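# Load three balls evenly onto a covered pivoting tray

## Task

A tray balances on one pivot beneath a transparent cover. Get exactly one ball into each of its three seats, using the chutes in the cover's roof if convenient. Release each ball only once its bottom is at or below the chute rim; releasing higher can lose credit. Keep the loading balanced, because an uneven load tips the tray at once and spills the balls. The arm bases sit at (metres, heading in degrees counter-clockwise from +x): arm1 (+0.37, +0.18, +0.99) heading -166; arm2 (-0.80, +1.01, +1.04) heading -45; arm3 (-0.95, -0.22, +1.02) heading +68. Finish with every gripper open and all arms moved away; balls that stay seated only because a robot holds them do not count.

## Robot and tools

Robots: three identical i2rt Big YAM arms named arm1, arm2 and arm3. Each has six revolute joints, a two-finger gripper and a wrist camera mounted on top of the hand, looking toward the fingertips when joints 1 and 6 are zero and the hand is level. Reach is roughly 1.0 m from the joint1 axis. Room cameras are cam_high and cam_low. Loose objects may occasionally get a small nudge from outside.

Frame: a single scene frame, origin on the floor, +z up. The hand point is midway between the fingertips; its z axis runs along the fingers and the fingers close along its y axis. Base positions and headings are given in the task.

execute_actions(actions, cameras): actions is a list holding one action or none (empty list = just report state and images). An action is an object keyed by arm name; each arm takes a "joints" object of absolute joint targets, by name, in radians (gripper in metres). These are positions to go to, not offsets. Keys and ranges: joint1_rad -2.879 to 2.879 (rotation about the base, positive counter-clockwise seen from above, 0 = along the base heading); joint2_rad 0 to 3.141 (shoulder; 0 has the upper arm pointing back and about level, increasing raises it then swings forward); joint3_rad 0 to 3.019 (elbow; 0 is fully folded, increasing opens); joint4_rad -1.692 to 1.57 (hand pitch, positive tips fingers up); joint5_rad -1.57 to 1.57 (hand yaw, positive toward the arm's right); joint6_rad -2.094 to 2.094 (hand roll, positive clockwise viewed from behind); gripper_m 0 to 0.093 (fingertip gap). Completion tolerances are ±0.045, ±0.14, ±0.09, ±0.055, ±0.03, ±0.035 rad and ±0.003 m. Any number of joints and arms may be listed; all start together but finish separately, and joints move at different speeds so the hand can sweep a wide arc. Omitted joints may keep pushing toward an earlier target. An unknown key or out-of-range number rejects the whole call with nothing moving. cameras: list of camera names (arm1_cam_wrist, arm2_cam_wrist, arm3_cam_wrist, cam_high, cam_low, or "all"); omitted, null or ["all"] gives every camera, [] gives none. The "pictures" line gives image order.

wait(seconds): 0 to 10, commands nothing, returns state and images.
zoom_image(camera, region): region [x0, y0, x1, y1] in pixels of that camera's most recent full image, origin top-left, at most 504 x 504.
read_manual(section): only "licences"; moves nothing.
finished_scene(scene): pass the current scene's number once balls are seated, grippers open and arms clear. Irreversible. Replying without any tool call ends the run.

Result lines: joint_positions per arm; joint torques (six arm values, noisy, offset, non-zero even unloaded, friction can mimic load); joint_status for the last accepted action: "off_target" (stopped short, may still push), "contact_stop" or "time_out" (holds where it stopped; a timed-out joint may keep a nearby target and keep pushing, listed in on_its_own), "not_followed" after a "joint command not followed" line (a self/inter-arm clearance check blocked the arm targets; the gripper part still runs, and the blocked targets may be retried later). on_its_own lists uncommanded behaviour; "held at" is the target held, not the position. To relieve a pushing joint, command its reported position. Very small changes may not move a joint. If a result reports a stop, the remaining motion calls in that reply are skipped.

Motor heat: sustained load warms motors, including while you think. A MOTOR HOT line appears at 85 °C; at 100 °C the arm and gripper go limp and fall (OVER-TEMPERATURE FAULT, joint_status "limit_stop_at_motor_heat"; resend targets afterward).

Cameras: calibration lines give K, distortion, T_world_to_cam and pos_world (OpenCV conventions, fisheye for wrist cameras, pinhole+radial for room ones). Values can be off by a couple of degrees and millimetres; wrist camera poses also inherit joint reading errors.

Hazards: arms do not stop on contact and can press hard; a strong squeeze between two robots fails everything, and the clearance check may react late and ignores fingers, gripper housings and wrist cameras. Avoid dropping balls from above chute rims, slamming the cover or tray, unbalanced loading that tips the tray, and knocking anything out of the work area. The robot keeps holding its last command while you think, so leave arms in safe postures.

Each tool is called after "Request:" in YAML: its name, and indented under it one key for each argument.

## Session

Request:
execute_actions:
  actions: []

Scene clock: 0.00 s.
Joint torques (N m, as the arm reports them, + toward a larger angle): no reading
Motor temperatures (°C, as the motors report them): arm1=[19 21 22 22 19 23] | arm2=[20 21 20 19 23 21] | arm3=[21 21 22 22 20 19]
arm1.joint_positions: joint1_rad=-0.068 joint2_rad=+0.440 joint3_rad=+1.383 joint4_rad=-1.281 joint5_rad=+0.228 joint6_rad=+0.314 gripper_m=+0.094
arm1.joint_status: not commanded
arm1.hand: x=+0.2076 y=+0.1897 z=+1.5728 quat_wxyz=(-0.046, -0.805, +0.119, +0.580) (m; scene frame)
arm2.joint_positions: joint1_rad=-0.466 joint2_rad=+0.236 joint3_rad=+1.422 joint4_rad=-1.607 joint5_rad=-0.070 joint6_rad=+0.008 gripper_m=+0.094
arm2.joint_status: not commanded
arm2.hand: x=-0.7764 y=+0.9690 z=+1.5737 quat_wxyz=(-0.455, -0.484, -0.689, +0.289) (m; scene frame)
arm3.joint_positions: joint1_rad=+0.326 joint2_rad=+0.472 joint3_rad=+1.640 joint4_rad=-1.525 joint5_rad=+0.310 joint6_rad=+0.123 gripper_m=+0.094
arm3.joint_status: not commanded
arm3.hand: x=-0.8837 y=-0.1296 z=+1.6456 quat_wxyz=(-0.472, +0.451, -0.686, -0.321) (m; scene frame)
pictures: arm1_cam_wrist, arm2_cam_wrist, arm3_cam_wrist, cam_high, cam_low
Images, in order (width x height): arm1_cam_wrist 616x616, arm2_cam_wrist 616x616, arm3_cam_wrist 616x616, cam_high 672x504, cam_low 672x504.

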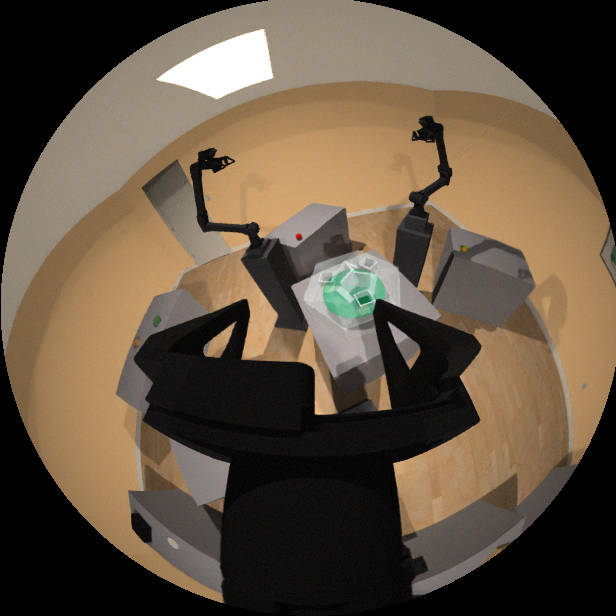

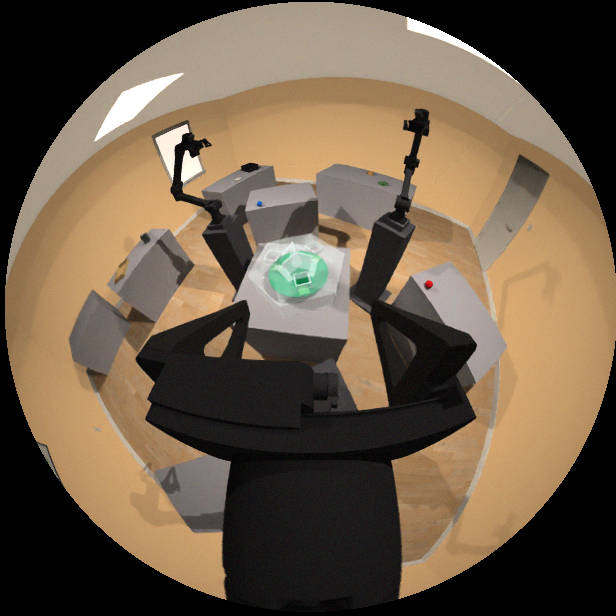

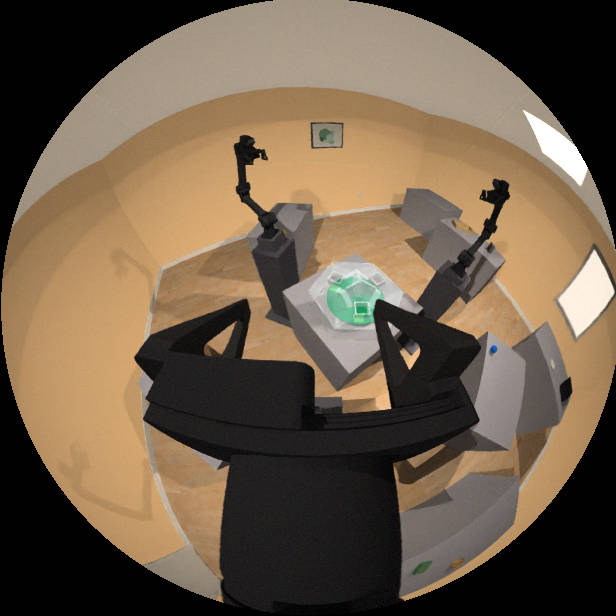

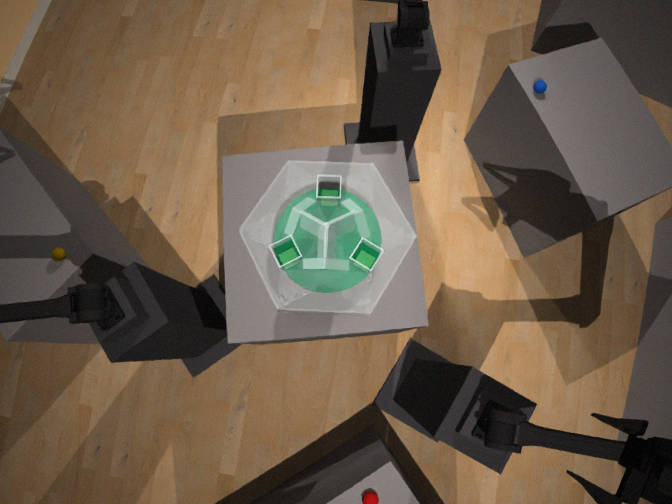

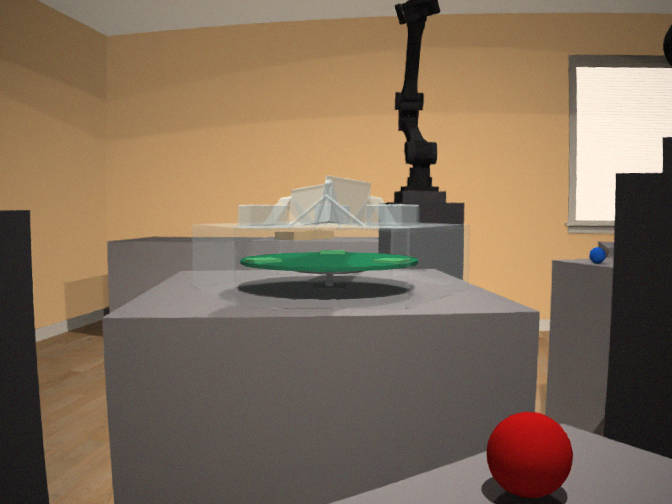

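Request:
zoom_image:
  camera: "cam_high"
  region: [230, 150, 430, 320]

Request:
zoom_image:
  camera: "cam_low"
  region: [180, 160, 480, 320]

Region (230, 150, 430, 320) of cam_high's 672x504 image, scaled by 2.520, with more detail than that image has; it fills the top 428 rows of this view, and the rest is white.

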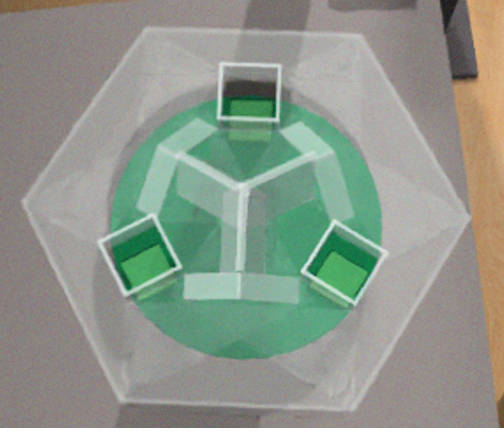

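Region (180, 160, 480, 320) of cam_low's 672x504 image, scaled by 1.680, with more detail than that image has; it fills the top 269 rows of this view, and the rest is white.

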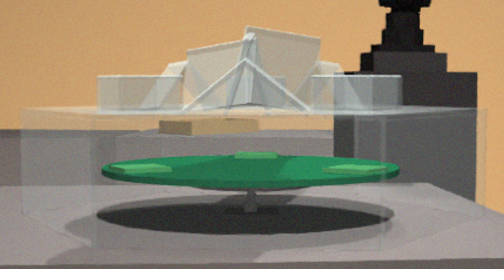

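Request:
execute_actions:
  actions:
    - {"arm1":{"joints":{"joint1_rad":1.405,"joint2_rad":2.272,"joint3_rad":1.656,"joint4_rad":-0.955,"joint5_rad":0,"joint6_rad":0}},"arm2":{"joints":{"joint1_rad":2.0,"joint2_rad":2.039,"joint3_rad":1.009,"joint4_rad":-0.541,"joint5_rad":0,"joint6_rad":0}},"arm3":{"joints":{"joint1_rad":1.274,"joint2_rad":2.017,"joint3_rad":1.064,"joint4_rad":-0.618,"joint5_rad":0,"joint6_rad":0}}}

Scene clock: 3.63 s.
Joint torques (N m, as the arm reports them, + toward a larger angle): arm1=[  0.06 -16.53   7.76   0.11  -0.15  -0.24] | arm2=[  0.45 -12.13   4.59   0.66   0.01  -0.04] | arm3=[ -0.49 -16.21   5.33   0.87   0.1   -0.06]
Motor temperatures (°C, as the motors report them): arm1=[19 21 23 22 19 23] | arm2=[20 21 21 19 23 21] | arm3=[21 21 23 22 20 19]
arm1.joint_positions: joint1_rad=+1.400 joint2_rad=+2.272 joint3_rad=+1.639 joint4_rad=-0.957 joint5_rad=-0.001 joint6_rad=+0.011 gripper_m=+0.094
arm1.joint_status: all done
arm1.hand: x=+0.4194 y=-0.4355 z=+0.8906 quat_wxyz=(+0.008, -0.685, -0.729, -0.010) (m; scene frame)
arm2.joint_positions: joint1_rad=+2.003 joint2_rad=+2.026 joint3_rad=+1.014 joint4_rad=-0.550 joint5_rad=+0.001 joint6_rad=+0.008 gripper_m=+0.094
arm2.joint_status: all done
arm2.hand: x=-0.6368 y=+1.4341 z=+0.9126 quat_wxyz=(-0.009, +0.566, -0.825, -0.007) (m; scene frame)
arm3.joint_positions: joint1_rad=+1.282 joint2_rad=+2.027 joint3_rad=+1.059 joint4_rad=-0.628 joint5_rad=+0.000 joint6_rad=+0.010 gripper_m=+0.094
arm3.joint_status: all done
arm3.hand: x=-1.3079 y=+0.0654 z=+0.8958 quat_wxyz=(+0.012, +0.941, -0.337, +0.009) (m; scene frame)
pictures: arm1_cam_wrist, arm2_cam_wrist, arm3_cam_wrist, cam_high, cam_low
camera_calibration (this result's frames):
arm1_cam_wrist: T_world_to_cam=[[-0.998178, -0.059284, -0.0112342, 0.402094], [-0.0540037, 0.794704, 0.60459, -0.163857], [-0.0269146, 0.604095, -0.796458, 1.1064], [0, 0, 0, 1]] pos_world=[0.422291, -0.514316, 0.984786]
arm2_cam_wrist: T_world_to_cam=[[0.93539, -0.353367, 0.013282, 1.09079], [-0.296988, -0.764652, 0.571931, 0.387613], [-0.191946, -0.538923, -0.820194, 1.52542], [0, 0, 0, 1]] pos_world=[-0.612402, 1.50392, 1.01496]
arm3_cam_wrist: T_world_to_cam=[[0.64103, 0.767471, -0.00830465, 0.791184], [0.611155, -0.503862, 0.61042, 0.289029], [0.464295, -0.396373, -0.792034, 1.46656], [0, 0, 0, 1]] pos_world=[-1.36473, 0.119727, 0.99171]
Images, in order (width x height): arm1_cam_wrist 616x616, arm2_cam_wrist 616x616, arm3_cam_wrist 616x616, cam_high 672x504, cam_low 672x504.

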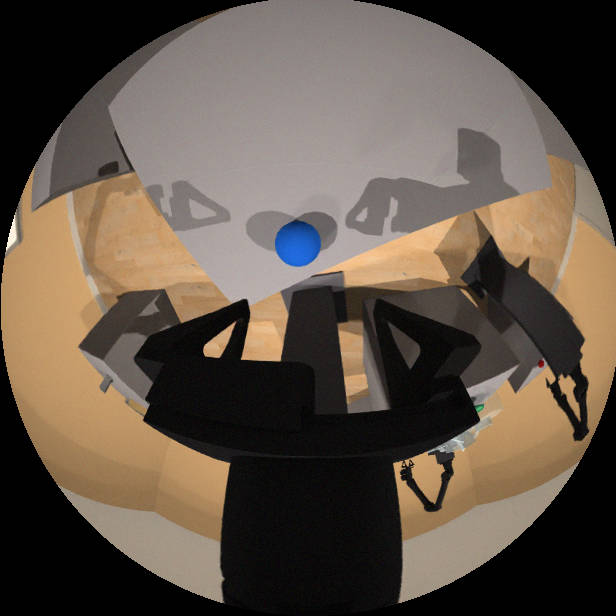

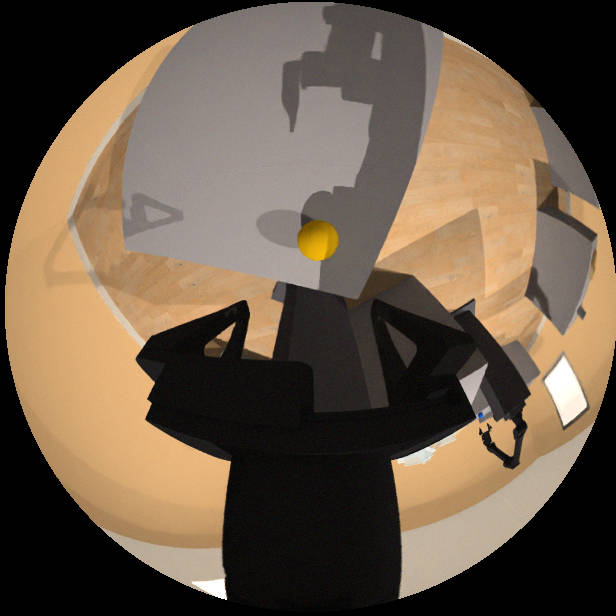

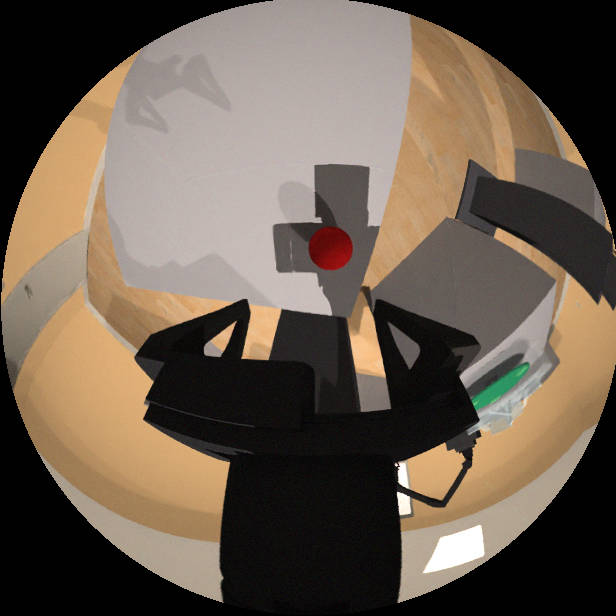

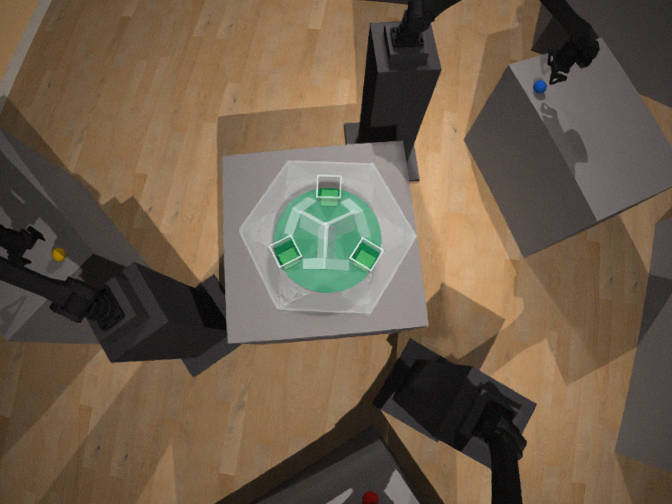

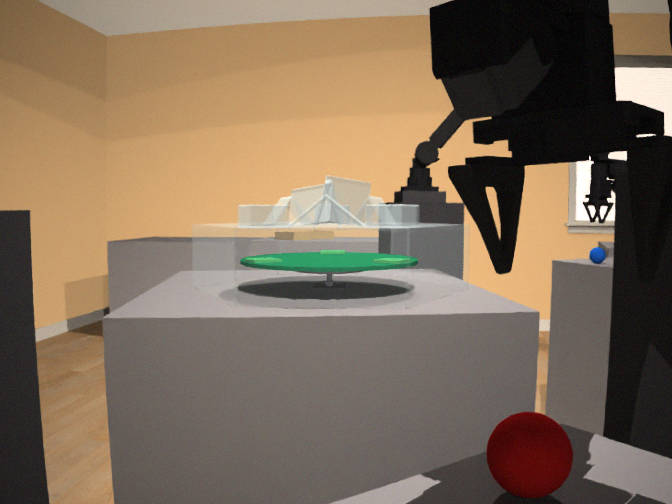

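Request:
execute_actions:
  actions:
    - {"arm1":{"joints":{"joint1_rad":1.432,"joint2_rad":2.413,"joint3_rad":1.688,"joint4_rad":-0.828}},"arm2":{"joints":{"joint1_rad":1.970,"joint2_rad":2.29,"joint3_rad":1.108,"joint4_rad":-0.387}},"arm3":{"joints":{"joint1_rad":1.222,"joint2_rad":2.207,"joint3_rad":1.076,"joint4_rad":-0.418}}}
  cameras: ["arm1_cam_wrist","arm2_cam_wrist","arm3_cam_wrist","cam_low"]

Scene clock: 5.73 s.
Joint torques (N m, as the arm reports them, + toward a larger angle): arm1=[  0.23 -18.15   7.57   0.72  -0.16  -0.24] | arm2=[  0.36 -14.08   4.1    0.81   0.01  -0.04] | arm3=[  0.38 -17.81   4.7    0.9    0.09  -0.06]
Motor temperatures (°C, as the motors report them): arm1=[19 22 23 22 19 23] | arm2=[20 21 21 19 23 21] | arm3=[21 21 23 22 20 19]
arm1.joint_positions: joint1_rad=+1.434 joint2_rad=+2.427 joint3_rad=+1.663 joint4_rad=-0.845 joint5_rad=-0.001 joint6_rad=+0.011 gripper_m=+0.094
arm1.joint_status: all done
arm1.hand: x=+0.4403 y=-0.4300 z=+0.8034 quat_wxyz=(+0.016, -0.672, -0.740, -0.017) (m; scene frame)
arm2.joint_positions: joint1_rad=+1.979 joint2_rad=+2.290 joint3_rad=+1.102 joint4_rad=-0.397 joint5_rad=+0.001 joint6_rad=+0.008 gripper_m=+0.094
arm2.joint_status: all done
arm2.hand: x=-0.6236 y=+1.4384 z=+0.8119 quat_wxyz=(+0.001, +0.556, -0.831, -0.001) (m; scene frame)
arm3.joint_positions: joint1_rad=+1.218 joint2_rad=+2.226 joint3_rad=+1.061 joint4_rad=-0.429 joint5_rad=+0.000 joint6_rad=+0.010 gripper_m=+0.094
arm3.joint_status: all done
arm3.hand: x=-1.2836 y=+0.0815 z=+0.8080 quat_wxyz=(+0.012, +0.930, -0.368, +0.008) (m; scene frame)
pictures: arm1_cam_wrist, arm2_cam_wrist, arm3_cam_wrist, cam_low
camera_calibration (this result's frames):
arm1_cam_wrist: T_world_to_cam=[[-0.995607, -0.0929632, -0.0111851, 0.406639], [-0.0797966, 0.779904, 0.620791, -0.122416], [-0.0489874, 0.618956, -0.783896, 1.04016], [0, 0, 0, 1]] pos_world=[0.446039, -0.51054, 0.895922]
arm2_cam_wrist: T_world_to_cam=[[0.926776, -0.375389, 0.012988, 1.10787], [-0.309883, -0.744594, 0.591229, 0.399806], [-0.21227, -0.551962, -0.806399, 1.44259], [0, 0, 0, 1]] pos_world=[-0.596635, 1.50983, 0.912534]
arm3_cam_wrist: T_world_to_cam=[[0.68944, 0.724295, -0.00833943, 0.828212], [0.578234, -0.543401, 0.608573, 0.298264], [0.436254, -0.424397, -0.793454, 1.35957], [0, 0, 0, 1]] pos_world=[-1.33659, 0.139206, 0.90415]
Images, in order (width x height): arm1_cam_wrist 616x616, arm2_cam_wrist 616x616, arm3_cam_wrist 616x616, cam_low 672x504.

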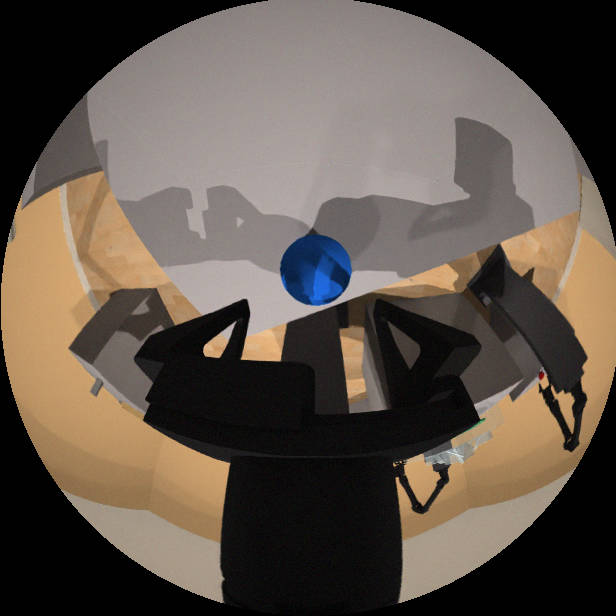

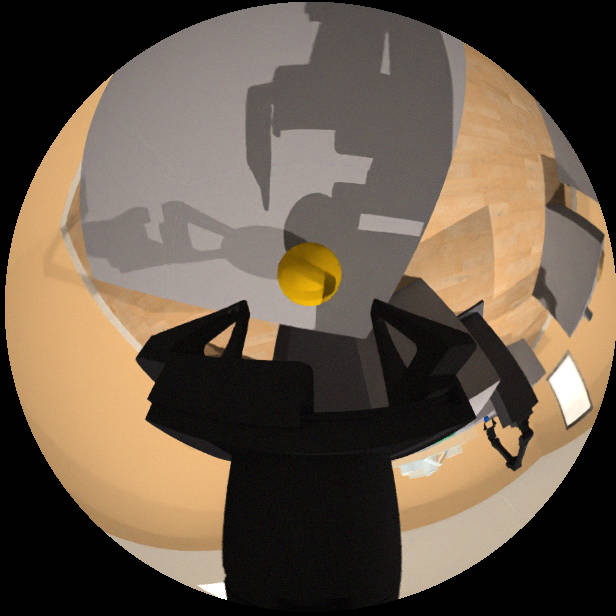

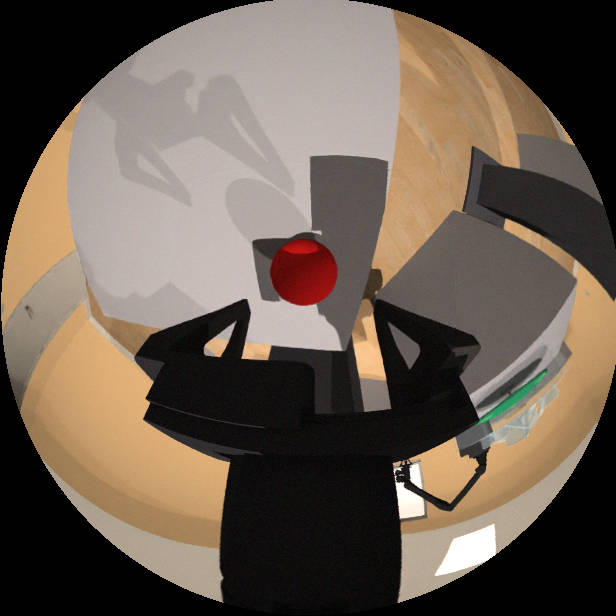

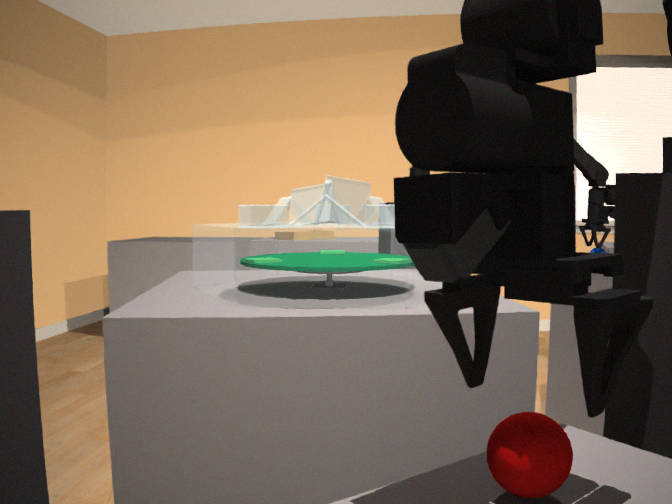

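Request:
execute_actions:
  actions:
    - {"arm1":{"joints":{"joint1_rad":1.426,"joint2_rad":2.488,"joint3_rad":1.725,"joint4_rad":-0.752}},"arm2":{"joints":{"joint2_rad":2.40,"joint3_rad":1.159,"joint4_rad":-0.311}},"arm3":{"joints":{"joint1_rad":1.235,"joint2_rad":2.314,"joint3_rad":1.123,"joint4_rad":-0.335}}}
  cameras: ["arm1_cam_wrist","arm2_cam_wrist","arm3_cam_wrist","cam_low"]

Scene clock: 7.03 s.
Joint torques (N m, as the arm reports them, + toward a larger angle): arm1=[ -0.22 -16.93   8.1    0.83  -0.15  -0.24] | arm2=[  0.38 -13.7    3.89   0.73   0.01  -0.04] | arm3=[  0.62 -16.82   4.01   0.85   0.09  -0.07]
Motor temperatures (°C, as the motors report them): arm1=[19 22 24 22 19 23] | arm2=[20 22 21 19 23 21] | arm3=[21 22 23 22 20 19]
arm1.joint_positions: joint1_rad=+1.434 joint2_rad=+2.477 joint3_rad=+1.692 joint4_rad=-0.769 joint5_rad=-0.001 joint6_rad=+0.011 gripper_m=+0.094
arm1.joint_status: all done
arm1.hand: x=+0.4422 y=-0.4473 z=+0.7809 quat_wxyz=(-0.005, -0.672, -0.740, +0.001) (m; scene frame)
arm2.joint_positions: joint1_rad=+1.979 joint2_rad=+2.384 joint3_rad=+1.151 joint4_rad=-0.322 joint5_rad=+0.001 joint6_rad=+0.008 gripper_m=+0.094
arm2.joint_status: all done
arm2.hand: x=-0.6189 y=+1.4503 z=+0.7766 quat_wxyz=(-0.011, +0.556, -0.831, -0.009) (m; scene frame)
arm3.joint_positions: joint1_rad=+1.227 joint2_rad=+2.316 joint3_rad=+1.114 joint4_rad=-0.344 joint5_rad=+0.000 joint6_rad=+0.010 gripper_m=+0.094
arm3.joint_status: all done
arm3.hand: x=-1.3021 y=+0.0919 z=+0.7762 quat_wxyz=(+0.004, +0.931, -0.363, -0.015) (m; scene frame)
pictures: arm1_cam_wrist, arm2_cam_wrist, arm3_cam_wrist, cam_low
camera_calibration (this result's frames):
arm1_cam_wrist: T_world_to_cam=[[-0.995553, -0.0934351, -0.0119912, 0.407108], [-0.0832483, 0.813066, 0.576188, -0.0435954], [-0.0440866, 0.574624, -0.817229, 1.03744], [0, 0, 0, 1]] pos_world=[0.447405, -0.522652, 0.877823]
arm2_cam_wrist: T_world_to_cam=[[0.926597, -0.375833, 0.0129568, 1.109], [-0.316409, -0.760543, 0.566975, 0.46894], [-0.203234, -0.529457, -0.823633, 1.40804], [0, 0, 0, 1]] pos_world=[-0.593063, 1.51894, 0.879459]
arm3_cam_wrist: T_world_to_cam=[[0.683064, 0.7303, -0.00918678, 0.824973], [0.603825, -0.557604, 0.569625, 0.39888], [0.410875, -0.394638, -0.821853, 1.33313], [0, 0, 0, 1]] pos_world=[-1.35211, 0.146041, 0.876002]
Images, in order (width x height): arm1_cam_wrist 616x616, arm2_cam_wrist 616x616, arm3_cam_wrist 616x616, cam_low 672x504.

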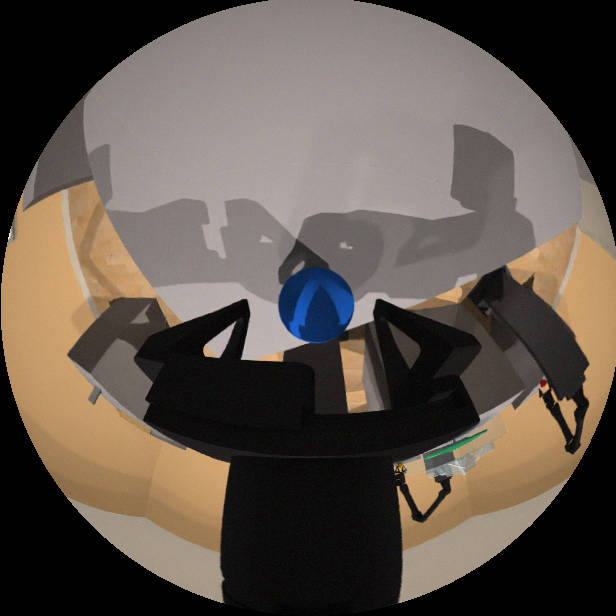

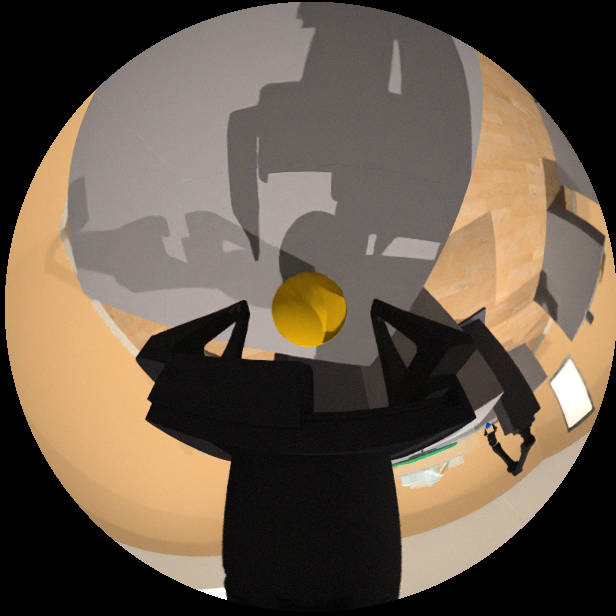

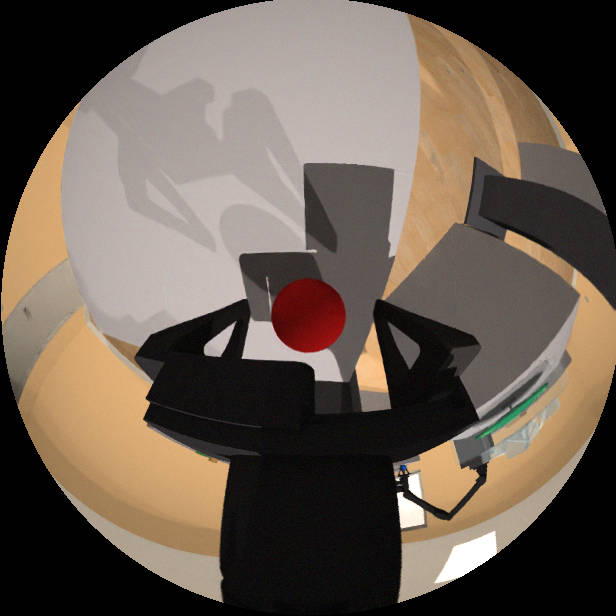

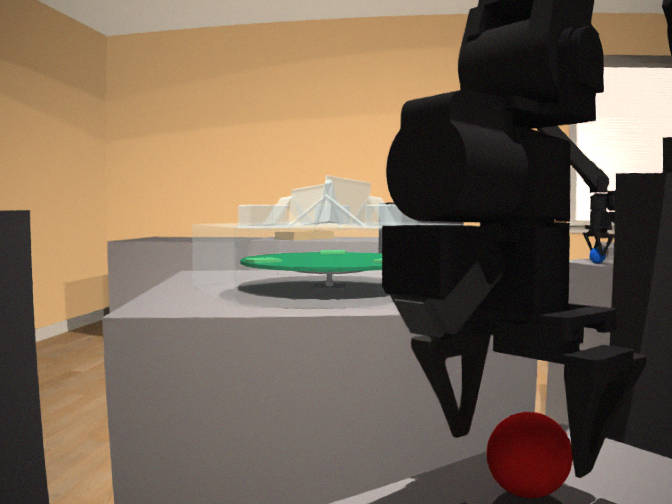

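Request:
execute_actions:
  actions:
    - {"arm1":{"joints":{"joint2_rad":2.515,"joint4_rad":-0.73}},"arm2":{"joints":{"joint2_rad":2.425}},"arm3":{"joints":{"joint2_rad":2.342}}}
  cameras: ["arm1_cam_wrist","arm2_cam_wrist","arm3_cam_wrist"]

Scene clock: 7.87 s.
Joint torques (N m, as the arm reports them, + toward a larger angle): arm1=[ -0.23 -17.33   8.18   0.8   -0.15  -0.25] | arm2=[  0.36 -12.68   3.78   0.74   0.01  -0.04] | arm3=[  0.6  -16.11   3.82   0.86   0.09  -0.07]
Motor temperatures (°C, as the motors report them): arm1=[19 22 24 22 19 23] | arm2=[20 22 21 19 23 21] | arm3=[21 22 23 22 20 19]
arm1.joint_positions: joint1_rad=+1.434 joint2_rad=+2.501 joint3_rad=+1.692 joint4_rad=-0.749 joint5_rad=-0.001 joint6_rad=+0.011 gripper_m=+0.094
arm1.joint_status: all done
arm1.hand: x=+0.4419 y=-0.4441 z=+0.7665 quat_wxyz=(-0.004, -0.672, -0.740, +0.000) (m; scene frame)
arm2.joint_positions: joint1_rad=+1.979 joint2_rad=+2.397 joint3_rad=+1.151 joint4_rad=-0.322 joint5_rad=+0.001 joint6_rad=+0.008 gripper_m=+0.094
arm2.joint_status: all done
arm2.hand: x=-0.6208 y=+1.4456 z=+0.7707 quat_wxyz=(-0.006, +0.556, -0.831, -0.005) (m; scene frame)
arm3.joint_positions: joint1_rad=+1.227 joint2_rad=+2.334 joint3_rad=+1.114 joint4_rad=-0.344 joint5_rad=+0.000 joint6_rad=+0.010 gripper_m=+0.094
arm3.joint_status: all done
arm3.hand: x=-1.2971 y=+0.0873 z=+0.7681 quat_wxyz=(+0.007, +0.932, -0.363, -0.006) (m; scene frame)
pictures: arm1_cam_wrist, arm2_cam_wrist, arm3_cam_wrist
camera_calibration (this result's frames):
arm1_cam_wrist: T_world_to_cam=[[-0.995557, -0.0934047, -0.0119423, 0.406911], [-0.0830435, 0.811094, 0.578991, -0.0410693], [-0.0443942, 0.57741, -0.815247, 1.02365], [0, 0, 0, 1]] pos_world=[0.447136, -0.519749, 0.863168]
arm2_cam_wrist: T_world_to_cam=[[0.926675, -0.37564, 0.0129722, 1.10885], [-0.313597, -0.753673, 0.57761, 0.45171], [-0.207197, -0.539325, -0.81621, 1.40638], [0, 0, 0, 1]] pos_world=[-0.594492, 1.51546, 0.872601]
arm3_cam_wrist: T_world_to_cam=[[0.68296, 0.730402, -0.00886471, 0.824524], [0.596155, -0.550337, 0.584575, 0.375843], [0.422097, -0.404526, -0.811291, 1.32981], [0, 0, 0, 1]] pos_world=[-1.34848, 0.142547, 0.866461]
Images, in order (width x height): arm1_cam_wrist 616x616, arm2_cam_wrist 616x616, arm3_cam_wrist 616x616.

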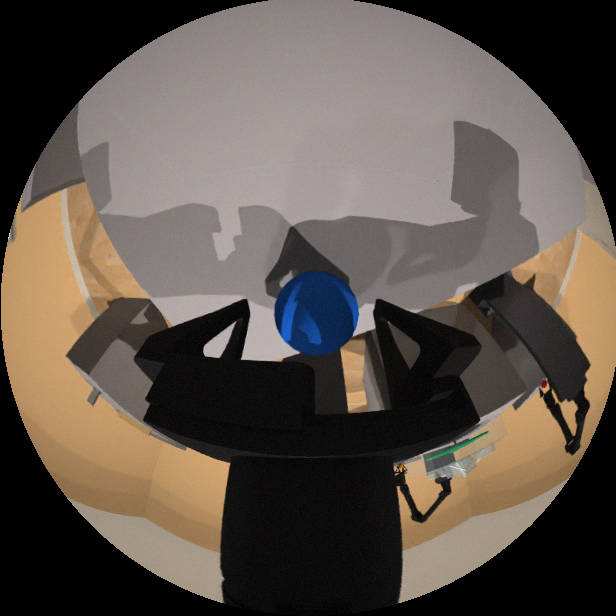

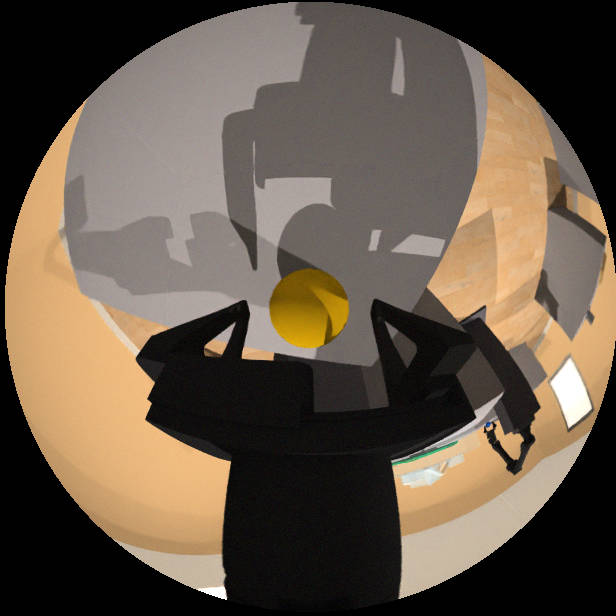

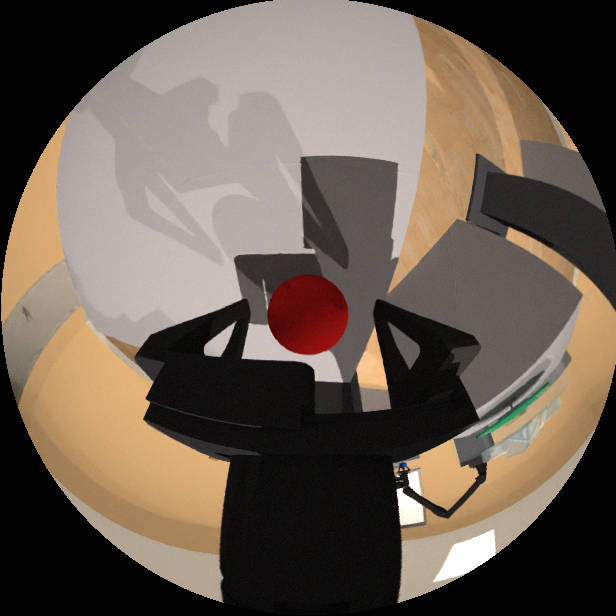

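Good enough; close.

Request:
execute_actions:
  actions:
    - {"arm1":{"joints":{"gripper_m":0.045}},"arm2":{"joints":{"joint2_rad":2.435,"gripper_m":0.045}},"arm3":{"joints":{"gripper_m":0.045}}}
  cameras: ["arm1_cam_wrist","arm2_cam_wrist","arm3_cam_wrist"]

Scene clock: 8.53 s.
Joint torques (N m, as the arm reports them, + toward a larger angle): arm1=[ -0.27 -16.65   8.03   0.79  -0.18  -0.24] | arm2=[  0.4  -12.2    3.65   0.75   0.04  -0.04] | arm3=[  0.71 -15.97   3.8    0.84   0.1   -0.07]
Motor temperatures (°C, as the motors report them): arm1=[19 23 24 22 19 23] | arm2=[20 22 21 19 23 21] | arm3=[21 22 23 22 20 19]
arm1.joint_positions: joint1_rad=+1.433 joint2_rad=+2.501 joint3_rad=+1.692 joint4_rad=-0.748 joint5_rad=+0.000 joint6_rad=+0.011 gripper_m=+0.056
arm1.joint_status: gripper_m off_target (ended at +0.056, target +0.045)
arm1.hand: x=+0.4416 y=-0.4444 z=+0.7665 quat_wxyz=(-0.004, -0.672, -0.740, +0.001) (m; scene frame)
arm2.joint_positions: joint1_rad=+1.979 joint2_rad=+2.403 joint3_rad=+1.151 joint4_rad=-0.322 joint5_rad=+0.000 joint6_rad=+0.008 gripper_m=+0.055
arm2.joint_status: gripper_m off_target (ended at +0.055, target +0.045); the others done
arm2.hand: x=-0.6218 y=+1.4434 z=+0.7680 quat_wxyz=(-0.003, +0.556, -0.831, -0.004) (m; scene frame)
arm3.joint_positions: joint1_rad=+1.227 joint2_rad=+2.334 joint3_rad=+1.114 joint4_rad=-0.344 joint5_rad=-0.001 joint6_rad=+0.009 gripper_m=+0.055
arm3.joint_status: gripper_m off_target (ended at +0.055, target +0.045)
arm3.hand: x=-1.2972 y=+0.0870 z=+0.7679 quat_wxyz=(+0.007, +0.932, -0.363, -0.006) (m; scene frame)
pictures: arm1_cam_wrist, arm2_cam_wrist, arm3_cam_wrist
camera_calibration (this result's frames):
arm1_cam_wrist: T_world_to_cam=[[-0.995565, -0.0934106, -0.0111904, 0.405967], [-0.0826661, 0.811801, 0.578054, -0.0399725], [-0.0449119, 0.576415, -0.815922, 1.02413], [0, 0, 0, 1]] pos_world=[0.446857, -0.519951, 0.863257]
arm2_cam_wrist: T_world_to_cam=[[0.926723, -0.375546, 0.0122156, 1.1095], [-0.311839, -0.750565, 0.582588, 0.444106], [-0.20962, -0.543707, -0.812676, 1.40484], [0, 0, 0, 1]] pos_world=[-0.595227, 1.51382, 0.869393]
arm3_cam_wrist: T_world_to_cam=[[0.682117, 0.731185, -0.00923538, 0.82389], [0.59678, -0.549344, 0.584872, 0.376316], [0.422576, -0.404463, -0.811073, 1.33003], [0, 0, 0, 1]] pos_world=[-1.34861, 0.14226, 0.866266]
Images, in order (width x height): arm1_cam_wrist 616x616, arm2_cam_wrist 616x616, arm3_cam_wrist 616x616.

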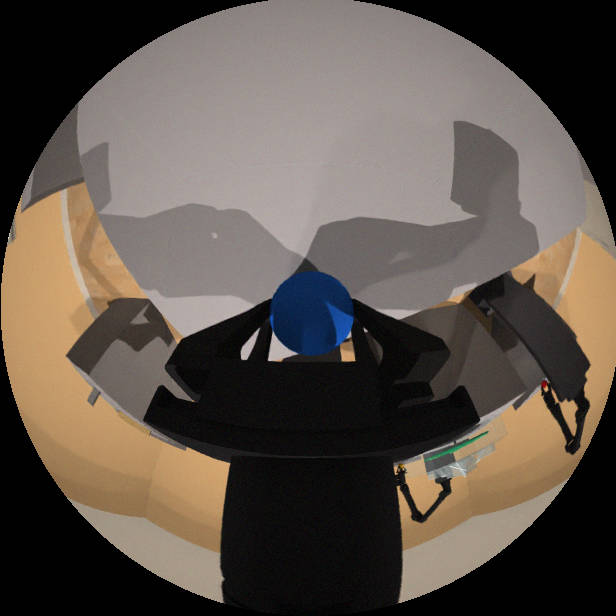

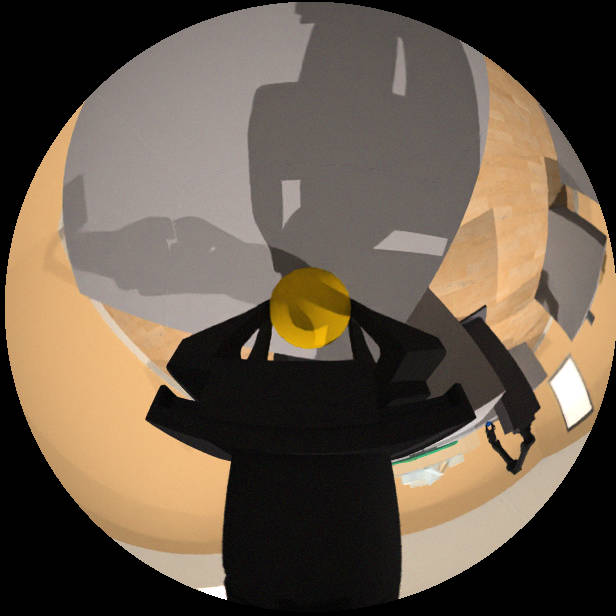

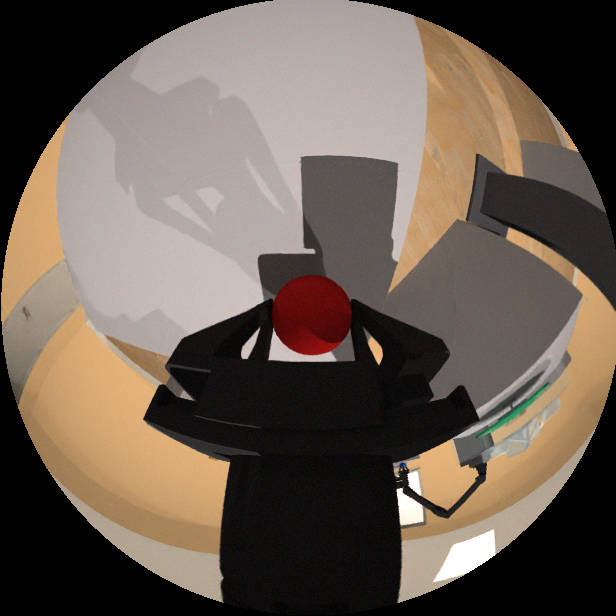

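Request:
execute_actions:
  actions:
    - {"arm1":{"joints":{"joint1_rad":-0.545,"joint2_rad":1.75,"joint3_rad":1.2,"joint4_rad":-1.0,"joint6_rad":1.17}},"arm2":{"joints":{"joint1_rad":-0.295,"joint2_rad":1.78,"joint3_rad":1.15,"joint4_rad":-0.94,"joint6_rad":1.42}},"arm3":{"joints":{"joint1_rad":-0.426,"joint2_rad":1.75,"joint3_rad":1.15,"joint4_rad":-0.97,"joint6_rad":1.16}}}
  cameras: ["cam_high"]

Scene clock: 11.03 s.
Joint torques (N m, as the arm reports them, + toward a larger angle): arm1=[  0.17 -11.56   7.08  -0.49  -0.19   0.05] | arm2=[  1.19 -11.69   7.23  -0.21   0.12   0.19] | arm3=[  0.25 -14.69   7.31   0.06   0.09   0.14]
Motor temperatures (°C, as the motors report them): arm1=[19 23 24 22 19 23] | arm2=[20 22 21 19 23 21] | arm3=[21 22 23 22 20 19]
arm1.joint_positions: joint1_rad=-0.551 joint2_rad=+1.754 joint3_rad=+1.199 joint4_rad=-0.983 joint5_rad=+0.002 joint6_rad=+1.157 gripper_m=+0.056
arm1.joint_status: all done
arm1.hand: x=-0.0936 y=+0.3317 z=+1.0343 quat_wxyz=(-0.002, -0.744, +0.668, +0.017) (m; scene frame)
arm2.joint_positions: joint1_rad=-0.300 joint2_rad=+1.770 joint3_rad=+1.152 joint4_rad=-0.927 joint5_rad=+0.001 joint6_rad=+1.405 gripper_m=+0.055
arm2.joint_status: all done
arm2.hand: x=-0.5771 y=+0.5802 z=+1.0509 quat_wxyz=(-0.006, -0.949, -0.316, -0.005) (m; scene frame)
arm3.joint_positions: joint1_rad=-0.435 joint2_rad=+1.754 joint3_rad=+1.146 joint4_rad=-0.961 joint5_rad=+0.003 joint6_rad=+1.149 gripper_m=+0.055
arm3.joint_status: all done
arm3.hand: x=-0.6016 y=+0.0979 z=+1.0342 quat_wxyz=(+0.002, -0.201, -0.980, +0.007) (m; scene frame)
pictures: cam_high
Images, in order (width x height): cam_high 672x504.

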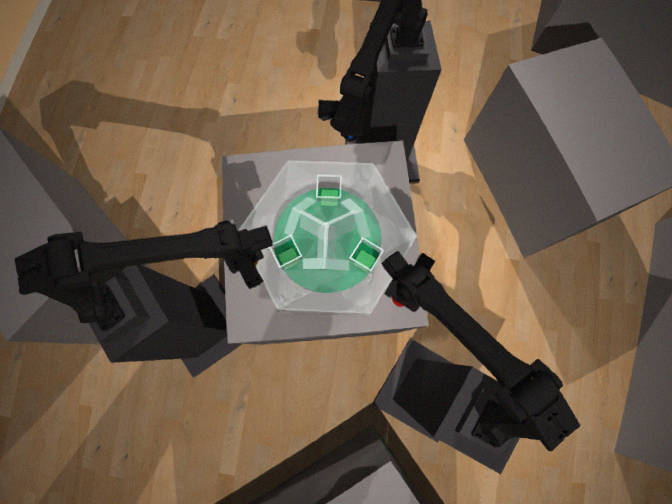

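Request:
execute_actions:
  actions:
    - {"arm1":{"joints":{"joint1_rad":-0.556,"joint2_rad":2.06,"joint3_rad":1.89,"joint4_rad":-1.40}},"arm2":{"joints":{"joint1_rad":-0.25,"joint2_rad":2.03,"joint3_rad":1.53,"joint4_rad":-1.08}},"arm3":{"joints":{"joint1_rad":-0.412,"joint2_rad":2.06,"joint3_rad":1.83,"joint4_rad":-1.35}}}
  cameras: []

Request:
execute_actions:
  actions:
    - {"arm1":{"joints":{"joint2_rad":2.226,"joint4_rad":-1.195}},"arm2":{"joints":{"joint2_rad":2.11,"joint4_rad":-0.987}},"arm3":{"joints":{"joint2_rad":2.215,"joint4_rad":-1.153}}}

Scene clock: 12.83 s.
Joint torques (N m, as the arm reports them, + toward a larger angle): arm1=[ -0.27 -16.25  10.87  -0.61  -0.18   0.04] | arm2=[  1.39 -16.56  10.64  -0.33   0.09   0.2 ] | arm3=[  0.12 -21.73  11.48  -0.01   0.1    0.13]
Motor temperatures (°C, as the motors report them): arm1=[19 23 25 22 19 23] | arm2=[20 22 22 19 23 21] | arm3=[21 23 24 22 20 19]
arm1.joint_positions: joint1_rad=-0.551 joint2_rad=+2.062 joint3_rad=+1.848 joint4_rad=-1.383 joint5_rad=+0.002 joint6_rad=+1.158 gripper_m=+0.056
arm1.joint_status: all done
arm1.hand: x=-0.2244 y=+0.3725 z=+1.0967 quat_wxyz=(+0.010, -0.744, +0.668, -0.010) (m; scene frame)
arm2.joint_positions: joint1_rad=-0.255 joint2_rad=+2.037 joint3_rad=+1.495 joint4_rad=-1.067 joint5_rad=+0.001 joint6_rad=+1.406 gripper_m=+0.055
arm2.joint_status: all done
arm2.hand: x=-0.5129 y=+0.5134 z=+1.0247 quat_wxyz=(+0.025, -0.941, -0.337, +0.001) (m; scene frame)
arm3.joint_positions: joint1_rad=-0.419 joint2_rad=+2.073 joint3_rad=+1.792 joint4_rad=-1.340 joint5_rad=+0.002 joint6_rad=+1.151 gripper_m=+0.055
arm3.joint_status: all done
arm3.hand: x=-0.5005 y=+0.2053 z=+1.0836 quat_wxyz=(+0.018, -0.193, -0.981, +0.029) (m; scene frame)
pictures: none
No camera images: the call's "cameras" was empty. Leave "cameras" out to get every camera's image.

Scene clock: 14.07 s.
Joint torques (N m, as the arm reports them, + toward a larger angle): arm1=[ -0.25 -19.72  10.1    0.61  -0.18   0.04] | arm2=[  1.35 -16.06  10.31   0.61   0.09   0.19] | arm3=[  0.1  -25.33  10.67   0.68   0.09   0.13]
Motor temperatures (°C, as the motors report them): arm1=[19 23 25 22 19 23] | arm2=[20 23 22 19 23 21] | arm3=[21 23 25 22 20 19]
arm1.joint_positions: joint1_rad=-0.551 joint2_rad=+2.255 joint3_rad=+1.850 joint4_rad=-1.212 joint5_rad=+0.002 joint6_rad=+1.158 gripper_m=+0.056
arm1.joint_status: all done
arm1.hand: x=-0.2494 y=+0.3814 z=+0.9761 quat_wxyz=(+0.014, -0.744, +0.668, -0.019) (m; scene frame)
arm2.joint_positions: joint1_rad=-0.255 joint2_rad=+2.104 joint3_rad=+1.495 joint4_rad=-0.999 joint5_rad=+0.001 joint6_rad=+1.406 gripper_m=+0.055
arm2.joint_status: all done
arm2.hand: x=-0.5096 y=+0.5082 z=+0.9872 quat_wxyz=(+0.024, -0.941, -0.337, +0.001) (m; scene frame)
arm3.joint_positions: joint1_rad=-0.419 joint2_rad=+2.252 joint3_rad=+1.794 joint4_rad=-1.161 joint5_rad=+0.003 joint6_rad=+1.151 gripper_m=+0.055
arm3.joint_status: all done
arm3.hand: x=-0.4831 y=+0.2215 z=+0.9725 quat_wxyz=(+0.017, -0.193, -0.981, +0.028) (m; scene frame)
pictures: arm1_cam_wrist, arm2_cam_wrist, arm3_cam_wrist, cam_high, cam_low
camera_calibration (this result's frames):
arm1_cam_wrist: T_world_to_cam=[[0.993881, 0.103689, 0.0380765, 0.170415], [0.061315, -0.80461, 0.59063, -0.248515], [0.0918783, -0.584681, -0.806044, 1.15539], [0, 0, 0, 1]] pos_world=[-0.26029, 0.457906, 1.07159]
arm2_cam_wrist: T_world_to_cam=[[-0.640449, 0.765593, 0.0607742, -0.774912], [0.635373, 0.483734, 0.601915, -0.514216], [0.431423, 0.42411, -0.796244, 0.916601], [0, 0, 0, 1]] pos_world=[-0.565015, 0.453271, 1.08645]
arm3_cam_wrist: T_world_to_cam=[[-0.384766, -0.920385, 0.0696118, -0.054163], [-0.716712, 0.345439, 0.605802, -1.00838], [-0.581618, 0.1832, -0.792564, 0.573053], [0, 0, 0, 1]] pos_world=[-0.410261, 0.1935, 1.06883]
Images, in order (width x height): arm1_cam_wrist 616x616, arm2_cam_wrist 616x616, arm3_cam_wrist 616x616, cam_high 672x504, cam_low 672x504.

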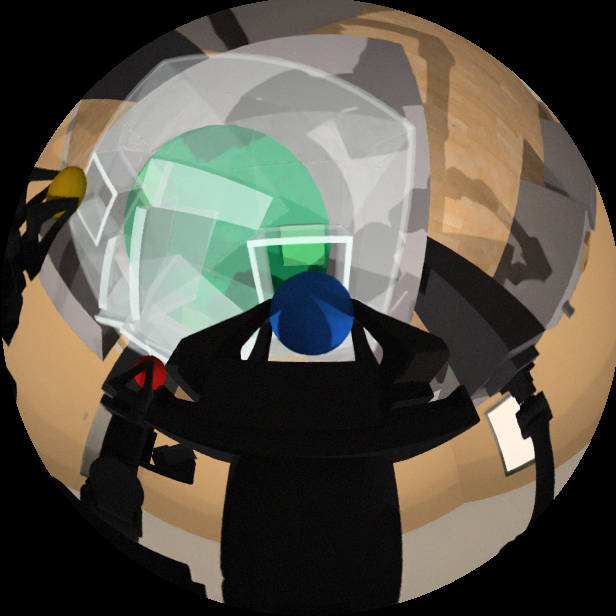

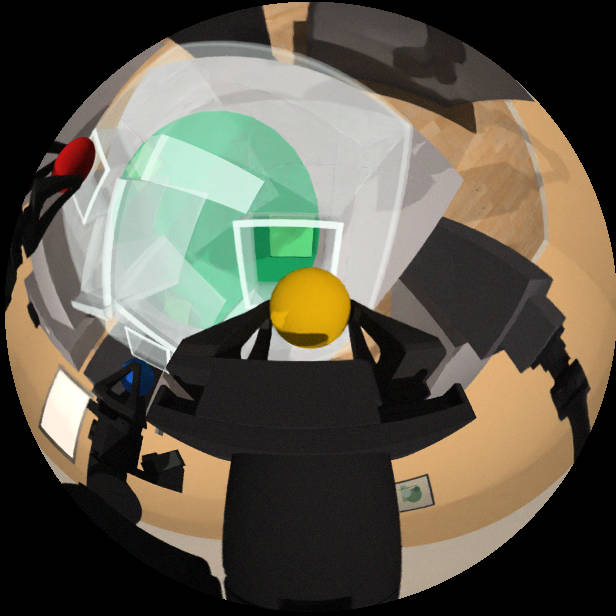

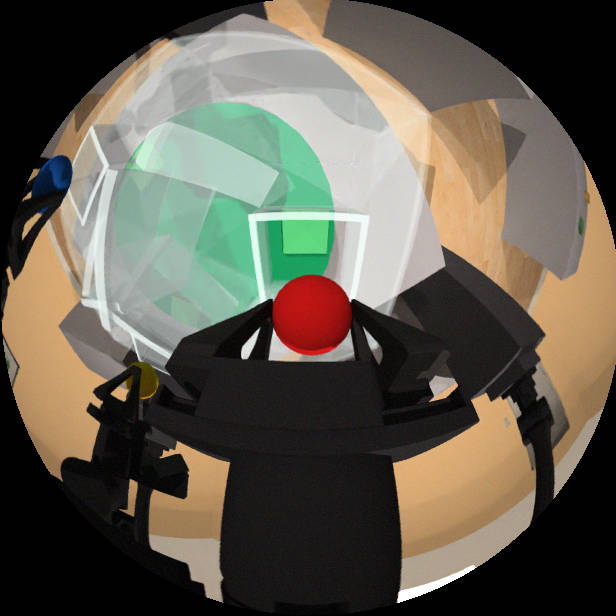

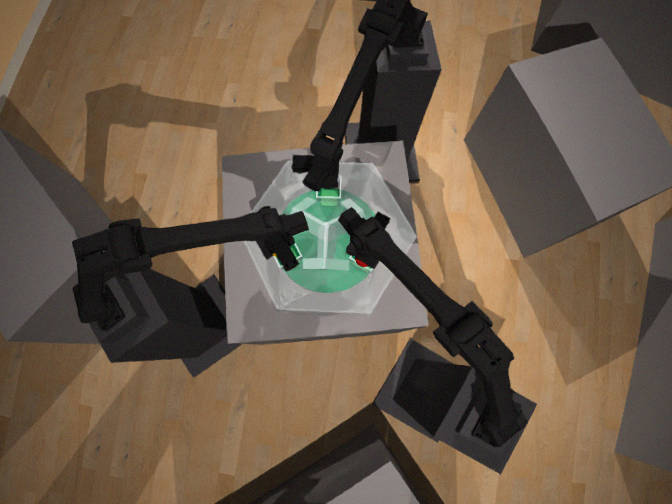

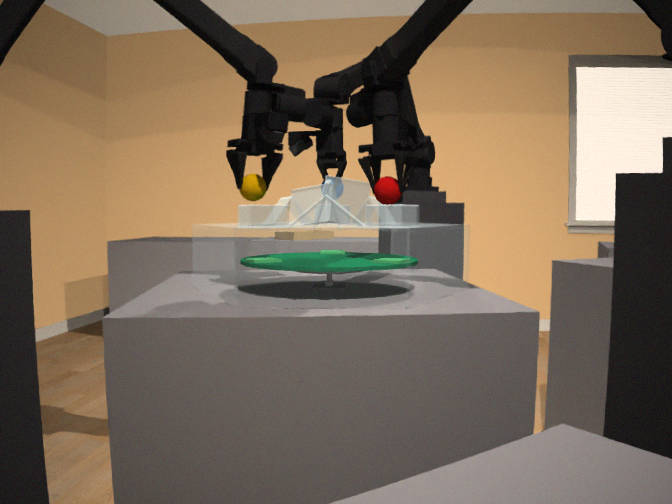

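Request:
zoom_image:
  camera: "cam_low"
  region: [220, 130, 440, 240]

Region (220, 130, 440, 240) of cam_low's 672x504 image, scaled by 2.291, with more detail than that image has.

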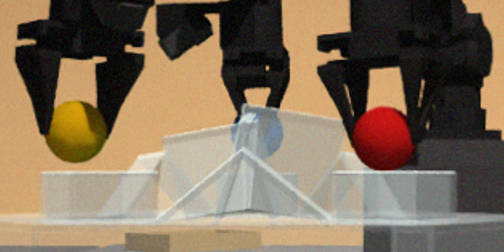

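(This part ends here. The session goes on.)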